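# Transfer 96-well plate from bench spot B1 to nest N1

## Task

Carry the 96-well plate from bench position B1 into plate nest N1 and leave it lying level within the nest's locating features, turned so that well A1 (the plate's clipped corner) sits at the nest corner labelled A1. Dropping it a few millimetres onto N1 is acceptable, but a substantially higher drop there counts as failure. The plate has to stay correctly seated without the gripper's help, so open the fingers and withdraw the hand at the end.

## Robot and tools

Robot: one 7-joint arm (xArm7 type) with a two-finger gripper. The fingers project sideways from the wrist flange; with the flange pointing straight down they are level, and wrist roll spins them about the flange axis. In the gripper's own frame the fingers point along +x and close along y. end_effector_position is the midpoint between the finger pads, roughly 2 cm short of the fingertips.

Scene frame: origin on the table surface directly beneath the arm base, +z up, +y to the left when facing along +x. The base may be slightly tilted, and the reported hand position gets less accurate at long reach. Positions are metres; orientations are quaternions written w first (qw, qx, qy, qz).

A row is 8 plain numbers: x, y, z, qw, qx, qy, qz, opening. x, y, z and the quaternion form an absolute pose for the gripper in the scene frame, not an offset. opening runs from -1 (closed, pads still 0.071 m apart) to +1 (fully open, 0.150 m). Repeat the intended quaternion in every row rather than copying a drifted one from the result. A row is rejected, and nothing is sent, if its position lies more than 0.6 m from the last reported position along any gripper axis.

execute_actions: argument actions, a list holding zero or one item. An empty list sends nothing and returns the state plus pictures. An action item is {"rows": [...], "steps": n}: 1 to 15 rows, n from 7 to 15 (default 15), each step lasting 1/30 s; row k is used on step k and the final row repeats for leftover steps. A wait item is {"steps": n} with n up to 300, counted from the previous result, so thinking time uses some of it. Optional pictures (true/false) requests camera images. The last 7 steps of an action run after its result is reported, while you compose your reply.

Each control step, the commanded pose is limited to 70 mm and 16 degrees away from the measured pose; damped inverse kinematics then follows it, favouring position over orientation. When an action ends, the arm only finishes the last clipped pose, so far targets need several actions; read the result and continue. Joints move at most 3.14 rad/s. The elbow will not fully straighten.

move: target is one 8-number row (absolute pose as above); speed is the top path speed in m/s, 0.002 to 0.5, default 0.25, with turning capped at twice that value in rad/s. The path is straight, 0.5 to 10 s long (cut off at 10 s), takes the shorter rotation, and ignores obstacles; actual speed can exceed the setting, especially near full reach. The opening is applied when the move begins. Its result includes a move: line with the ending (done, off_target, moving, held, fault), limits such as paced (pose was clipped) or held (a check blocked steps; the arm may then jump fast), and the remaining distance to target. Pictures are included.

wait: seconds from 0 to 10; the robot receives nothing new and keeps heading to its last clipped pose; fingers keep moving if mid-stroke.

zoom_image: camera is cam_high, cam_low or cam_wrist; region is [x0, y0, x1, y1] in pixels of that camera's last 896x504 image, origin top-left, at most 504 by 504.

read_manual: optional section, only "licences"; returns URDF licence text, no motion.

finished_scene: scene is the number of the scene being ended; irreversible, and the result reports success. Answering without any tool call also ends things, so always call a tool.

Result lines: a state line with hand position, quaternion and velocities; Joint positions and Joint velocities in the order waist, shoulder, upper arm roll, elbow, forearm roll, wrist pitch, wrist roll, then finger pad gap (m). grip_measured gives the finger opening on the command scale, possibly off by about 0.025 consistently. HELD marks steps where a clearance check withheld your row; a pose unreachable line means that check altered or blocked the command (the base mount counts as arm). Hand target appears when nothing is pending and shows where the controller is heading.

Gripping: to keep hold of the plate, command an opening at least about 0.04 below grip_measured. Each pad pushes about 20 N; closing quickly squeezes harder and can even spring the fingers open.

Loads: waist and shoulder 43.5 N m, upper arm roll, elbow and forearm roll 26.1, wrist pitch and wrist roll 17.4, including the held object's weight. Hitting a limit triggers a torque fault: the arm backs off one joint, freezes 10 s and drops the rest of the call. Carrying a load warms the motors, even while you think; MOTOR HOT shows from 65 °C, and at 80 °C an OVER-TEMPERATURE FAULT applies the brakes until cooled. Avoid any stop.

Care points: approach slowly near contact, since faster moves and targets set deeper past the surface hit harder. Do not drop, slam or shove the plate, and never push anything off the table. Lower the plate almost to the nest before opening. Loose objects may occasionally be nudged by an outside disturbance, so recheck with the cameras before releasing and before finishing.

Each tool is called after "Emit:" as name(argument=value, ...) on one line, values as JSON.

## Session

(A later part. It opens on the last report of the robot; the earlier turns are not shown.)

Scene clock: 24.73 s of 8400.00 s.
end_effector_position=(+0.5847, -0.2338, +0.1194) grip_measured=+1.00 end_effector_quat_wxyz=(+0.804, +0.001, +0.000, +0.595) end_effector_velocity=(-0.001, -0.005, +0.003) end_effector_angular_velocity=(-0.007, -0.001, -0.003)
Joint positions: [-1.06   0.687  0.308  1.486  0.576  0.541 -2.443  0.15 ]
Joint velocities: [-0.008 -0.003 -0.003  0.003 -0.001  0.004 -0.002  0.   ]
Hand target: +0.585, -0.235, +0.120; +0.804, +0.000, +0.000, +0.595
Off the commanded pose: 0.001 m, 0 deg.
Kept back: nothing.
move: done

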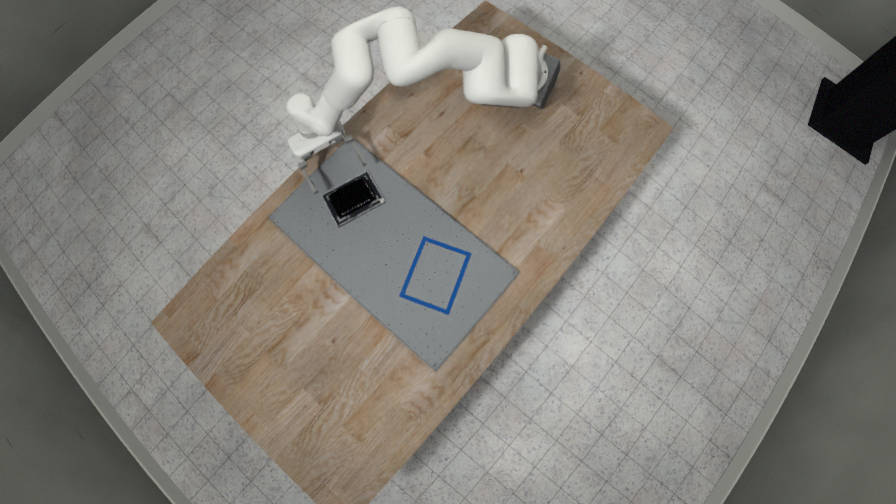

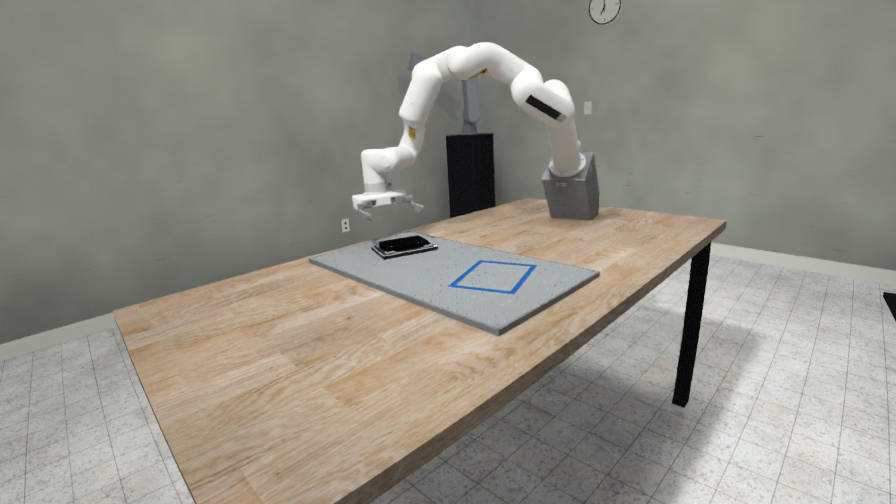

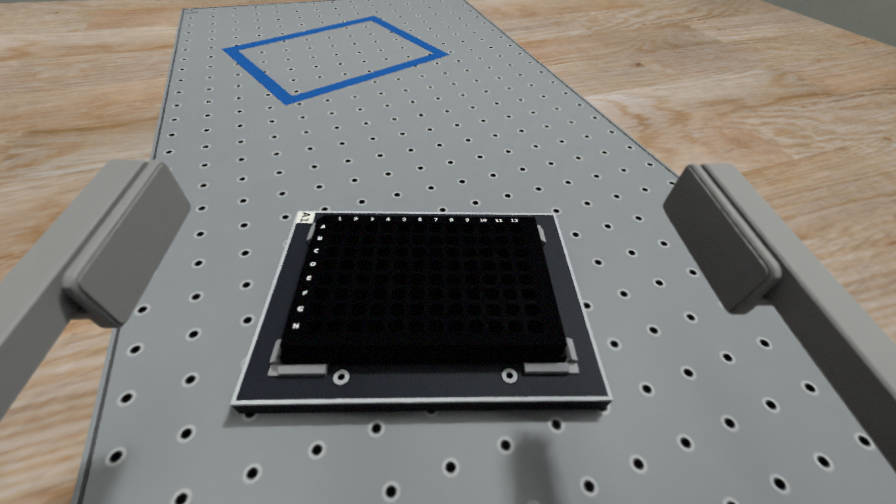

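Emit:
move(target=[0.6002, -0.1772, 0.042, 0.8039, 0, 0, 0.5948, 1], speed=0.15)

Emit:
move(target=[0.6002, -0.1772, 0.042, 0.8039, 0, 0, 0.5948, 0.3], speed=0.03)

Emit:
move(target=[0.6009, -0.1774, 0.046, 0.8002, 0, 0, 0.5997, 0.3], speed=0.02)

Emit:
move(target=[0.6009, -0.1774, 0.042, 0.8002, 0, 0, 0.5997, 0.3], speed=0.02)

Emit:
move(target=[0.6009, -0.1774, 0.042, 0.8002, 0, 0, 0.5997, 1], speed=0.03)

Emit:
move(target=[0.585, -0.235, 0.12, 0.8002, 0, 0, 0.5997, 1], speed=0.15)

Emit:
zoom_image(camera="cam_low", region=[350, 210, 450, 270])

Scene clock: 27.07 s of 8400.00 s.
end_effector_position=(+0.6006, -0.1782, +0.0424) grip_measured=+1.00 end_effector_quat_wxyz=(+0.804, -0.001, -0.000, +0.595) end_effector_velocity=(+0.000, +0.007, -0.004) end_effector_angular_velocity=(+0.011, +0.004, +0.004)
Joint positions: [-0.917  0.799  0.322  1.506  0.579  0.377 -2.372  0.15 ]
Joint velocities: [ 0.009  0.005  0.004 -0.001 -0.    -0.001  0.002  0.   ]
Hand target: +0.601, -0.177, +0.042; +0.804, -0.000, -0.000, +0.595
Off the commanded pose: 0.001 m, 0 deg.
Kept back: nothing.
move: done

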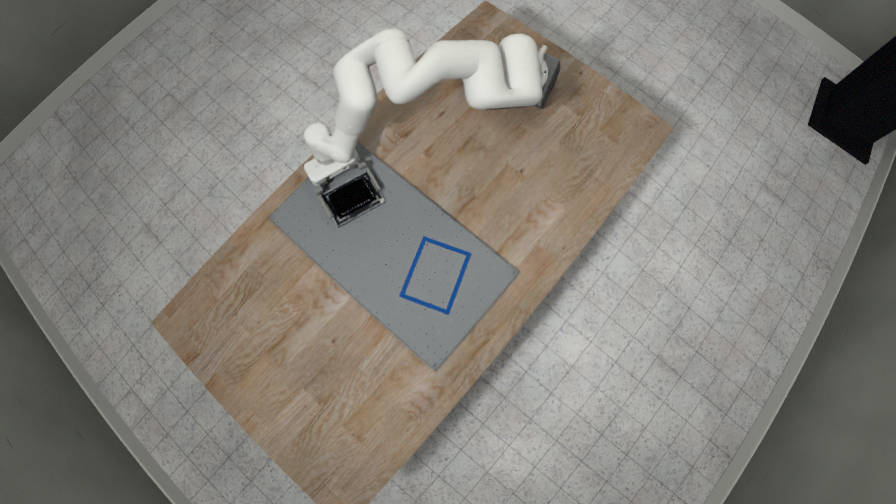

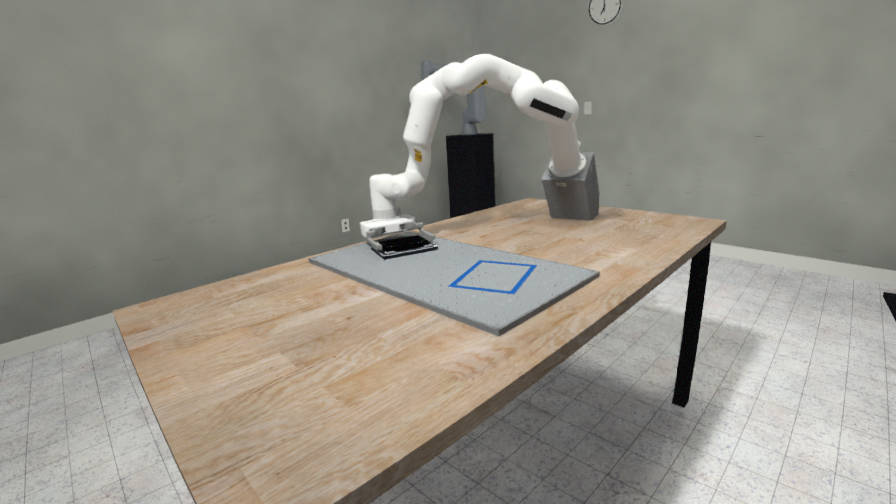

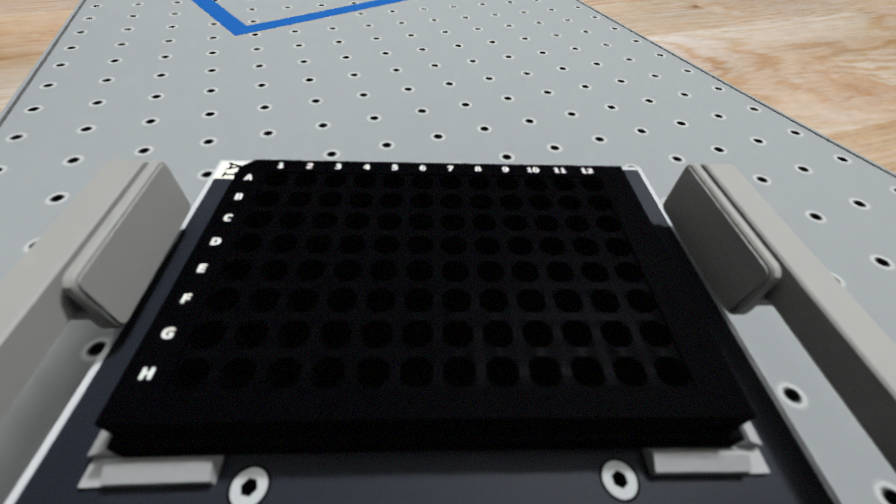

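Scene clock: 27.77 s of 8400.00 s.
end_effector_position=(+0.6005, -0.1779, +0.0425) grip_measured=+0.36 end_effector_quat_wxyz=(+0.804, -0.001, +0.000, +0.595) end_effector_velocity=(+0.001, +0.001, +0.000) end_effector_angular_velocity=(+0.000, -0.001, +0.001)
Joint positions: [-0.917  0.798  0.321  1.505  0.58   0.376 -2.372  0.125]
Joint velocities: [ 0.001 -0.001  0.001 -0.    -0.    -0.     0.001  0.   ]
Hand target: +0.600, -0.177, +0.042; +0.804, -0.000, -0.000, +0.595
Off the commanded pose: 0.001 m, 0 deg.
Kept back: nothing.
move: done

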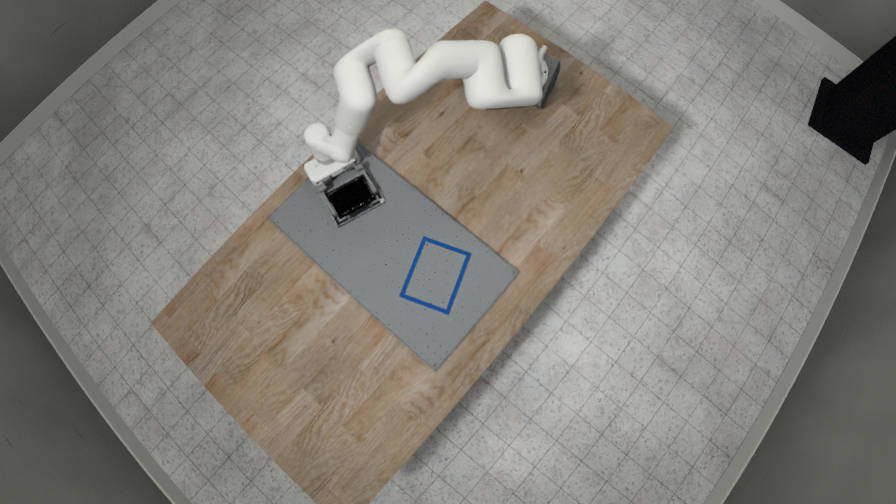

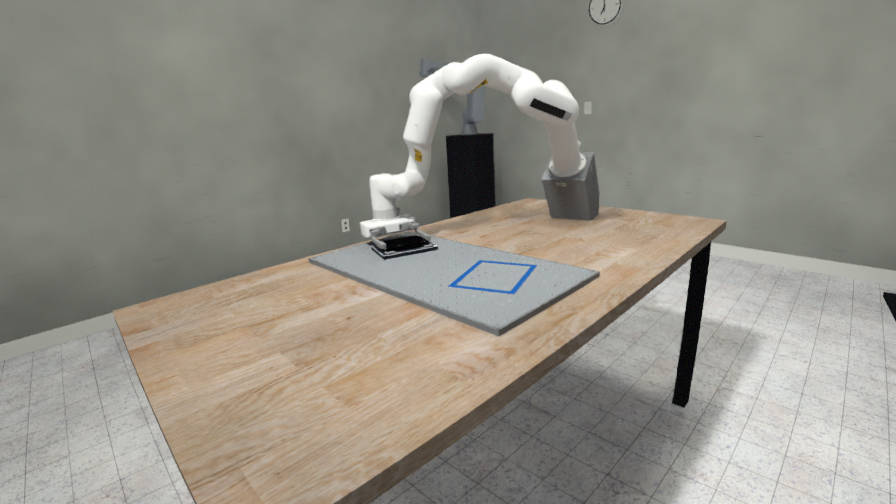

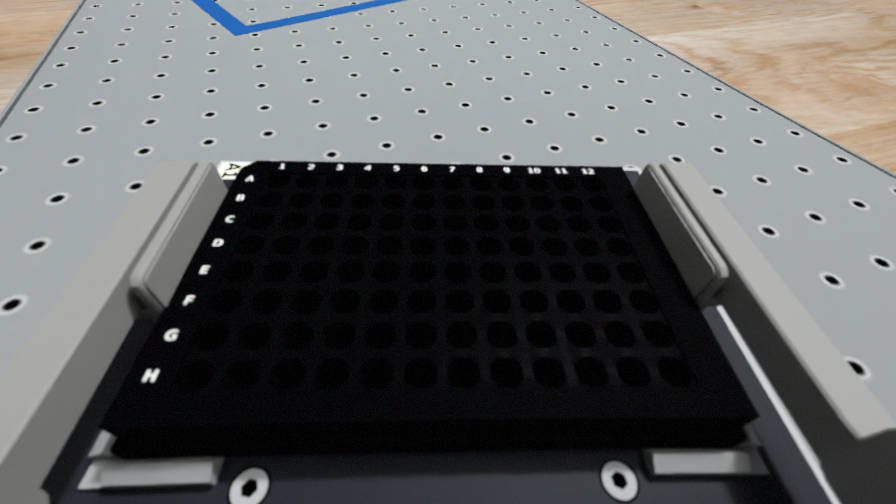

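Scene clock: 28.47 s of 8400.00 s.
end_effector_position=(+0.6009, -0.1771, +0.0458) grip_measured=+0.36 end_effector_quat_wxyz=(+0.800, +0.000, -0.000, +0.600) end_effector_velocity=(-0.000, -0.001, +0.001) end_effector_angular_velocity=(-0.002, +0.000, +0.001)
Joint positions: [-0.918  0.791  0.321  1.505  0.573  0.385 -2.377  0.125]
Joint velocities: [-0.002 -0.003 -0.002 -0.    -0.001  0.002 -0.001 -0.   ]
Hand target: +0.601, -0.177, +0.046; +0.800, -0.000, -0.000, +0.600
Off the commanded pose: 0.000 m, 0 deg.
Kept back: nothing.
move: done

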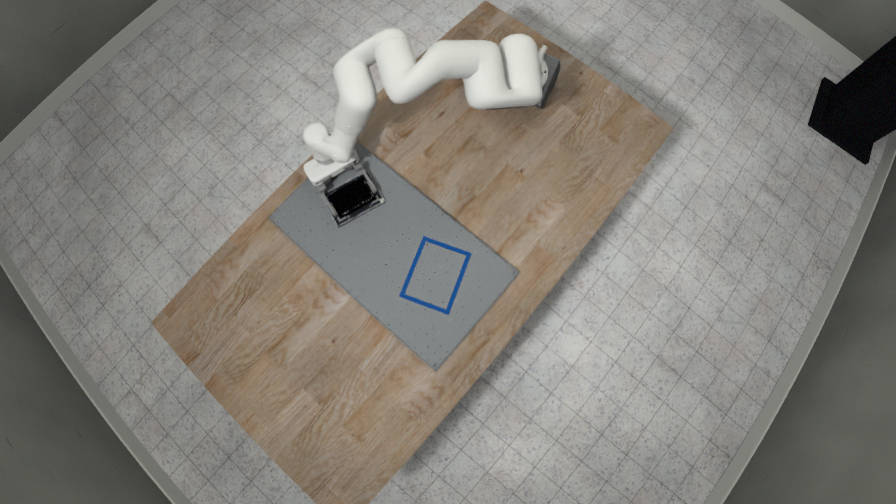

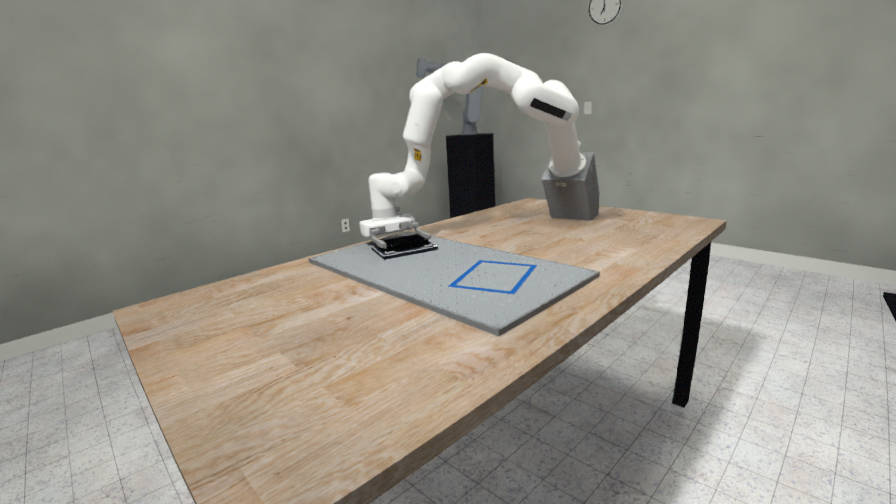

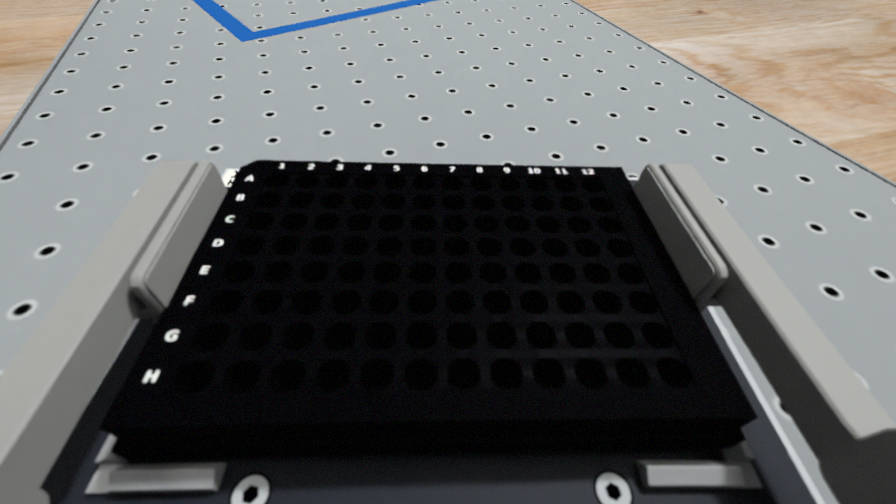

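Scene clock: 29.17 s of 8400.00 s.
end_effector_position=(+0.6009, -0.1778, +0.0427) grip_measured=+0.36 end_effector_quat_wxyz=(+0.800, -0.000, +0.000, +0.600) end_effector_velocity=(+0.000, +0.001, -0.001) end_effector_angular_velocity=(+0.001, -0.000, +0.003)
Joint positions: [-0.914  0.8    0.319  1.514  0.572  0.383 -2.376  0.125]
Joint velocities: [ 0.004  0.003 -0.     0.003  0.001 -0.001 -0.002  0.   ]
Hand target: +0.601, -0.177, +0.042; +0.800, +0.000, -0.000, +0.600
Off the commanded pose: 0.001 m, 0 deg.
Kept back: nothing.
move: done

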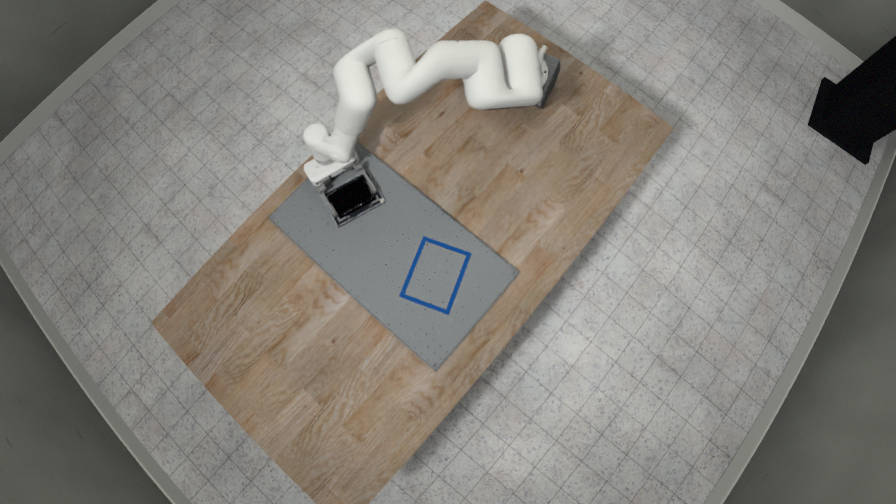

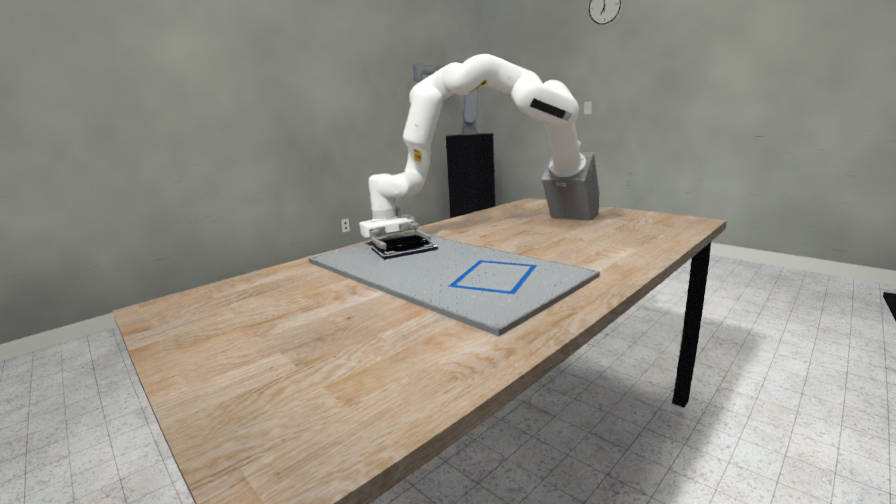

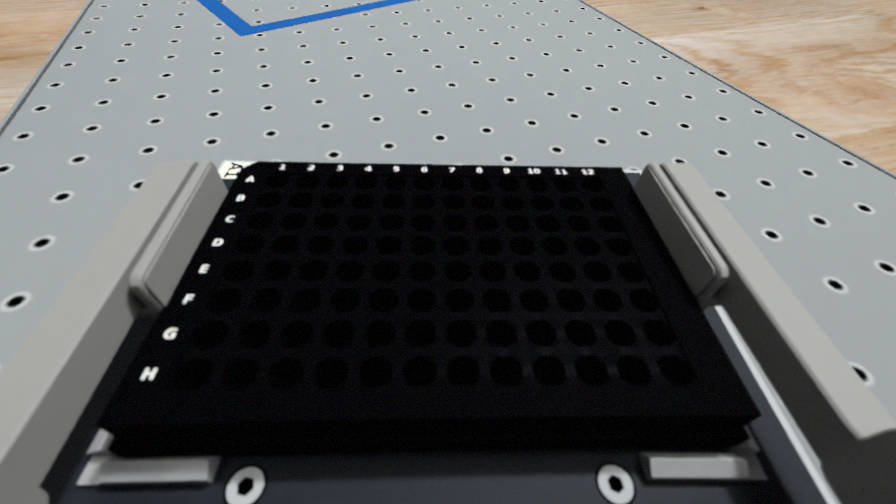

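Scene clock: 29.87 s of 8400.00 s.
end_effector_position=(+0.6009, -0.1774, +0.0420) grip_measured=+1.00 end_effector_quat_wxyz=(+0.800, +0.000, -0.000, +0.600) end_effector_velocity=(-0.000, -0.001, +0.000) end_effector_angular_velocity=(-0.002, -0.000, -0.003)
Joint positions: [-0.914  0.802  0.32   1.514  0.572  0.382 -2.375  0.15 ]
Joint velocities: [-0.002 -0.    -0.001  0.    -0.    -0.     0.001  0.   ]
Hand target: +0.601, -0.177, +0.042; +0.800, -0.000, -0.000, +0.600
Off the commanded pose: 0.000 m, 0 deg.
Kept back: nothing.
move: done

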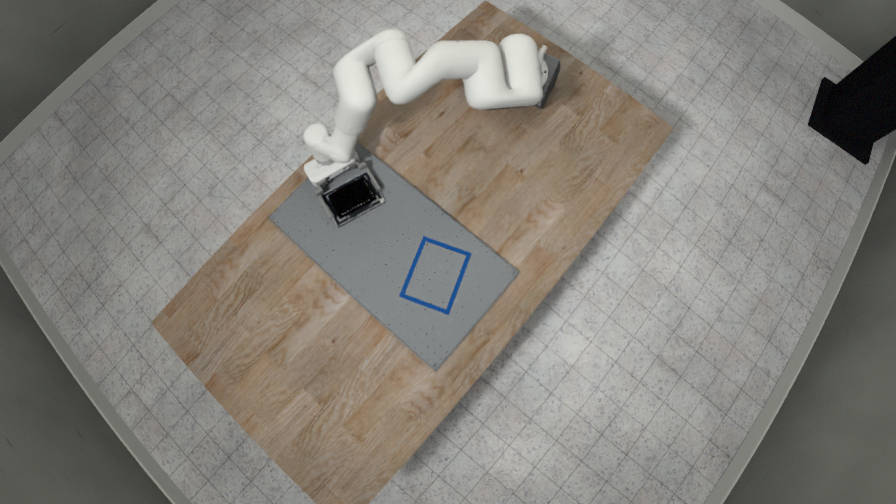

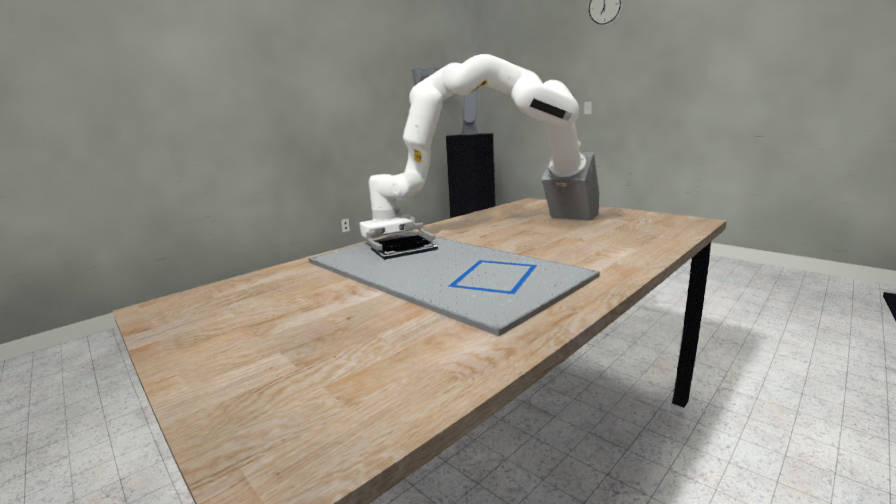

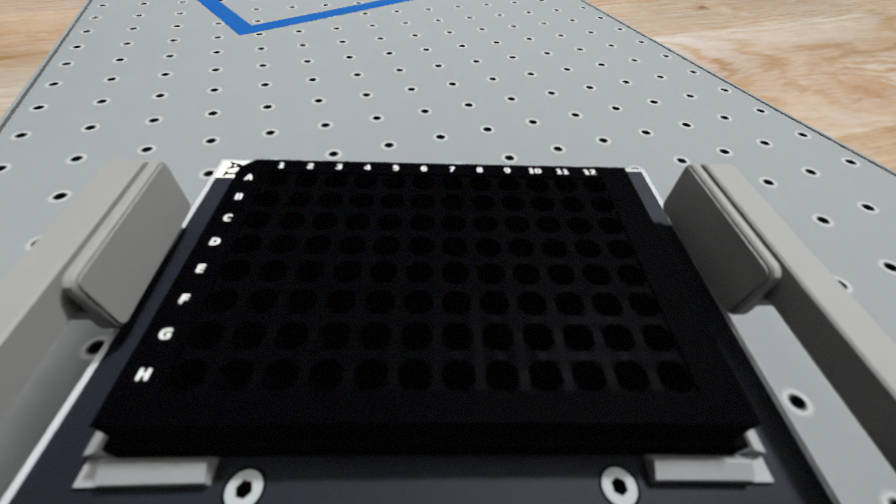

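Scene clock: 30.93 s of 8400.00 s.
end_effector_position=(+0.5847, -0.2338, +0.1194) grip_measured=+1.00 end_effector_quat_wxyz=(+0.800, +0.001, +0.000, +0.600) end_effector_velocity=(-0.001, -0.005, +0.003) end_effector_angular_velocity=(-0.007, -0.001, -0.002)
Joint positions: [-1.059  0.69   0.308  1.493  0.57   0.544 -2.449  0.15 ]
Joint velocities: [-0.006 -0.003 -0.004  0.003 -0.001  0.003 -0.001  0.   ]
Hand target: +0.585, -0.235, +0.120; +0.800, +0.000, +0.000, +0.600
Off the commanded pose: 0.001 m, 0 deg.
Kept back: nothing.
move: done

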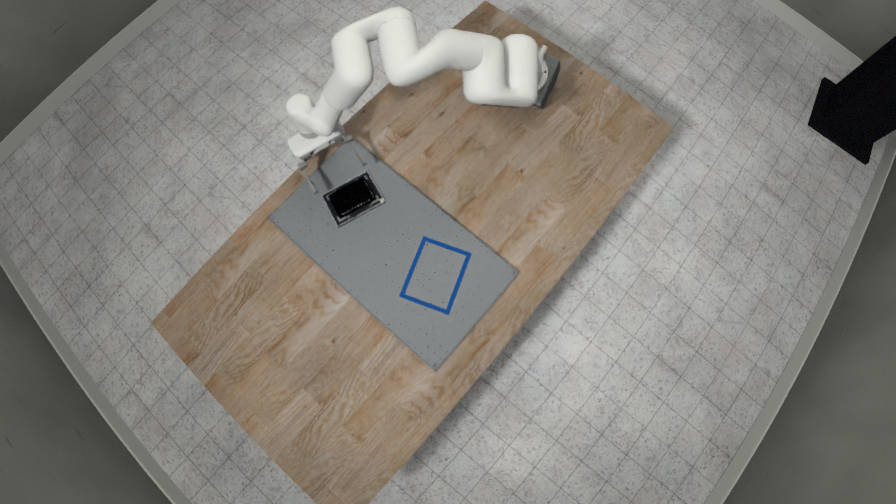

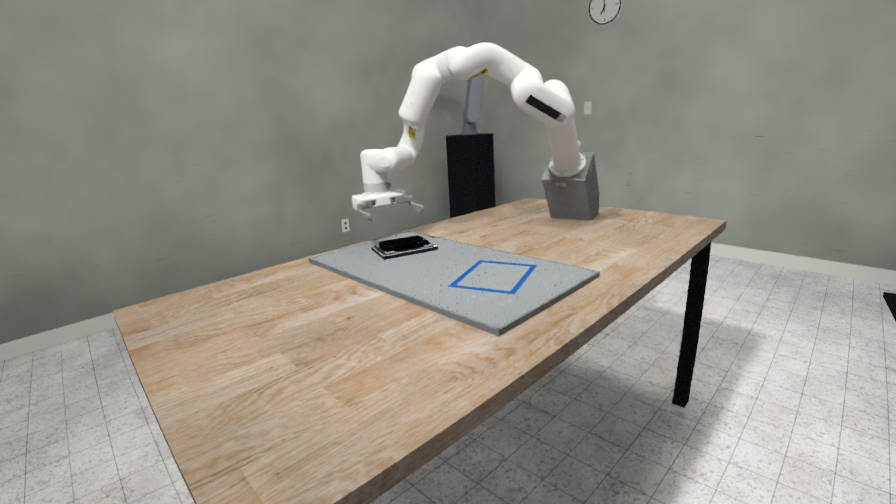

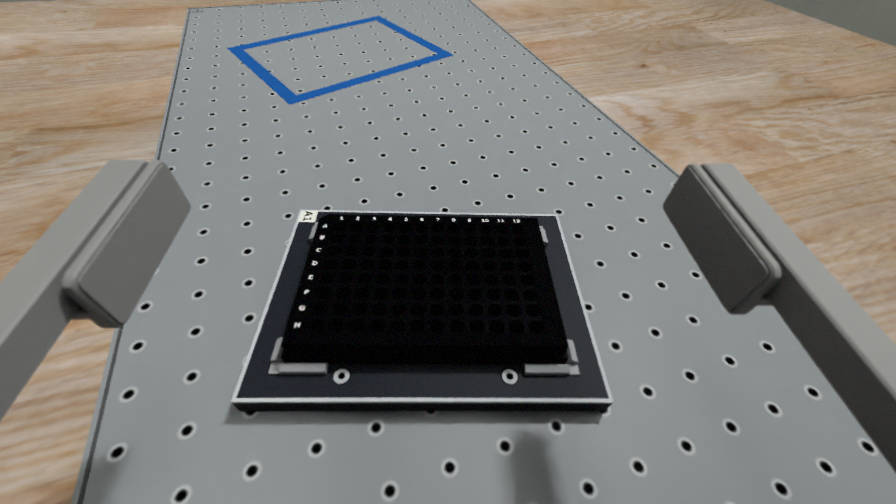

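Region (350, 210, 450, 270) of cam_low's 896x504 image, scaled by 5.040, with more detail than that image has; it fills the top 302 rows of this view, and the rest is white.

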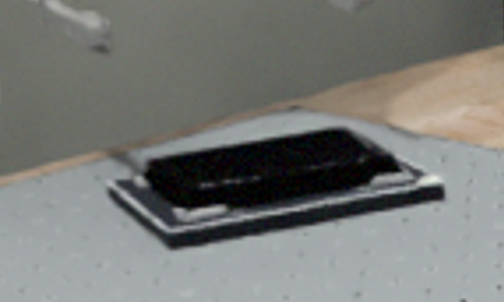

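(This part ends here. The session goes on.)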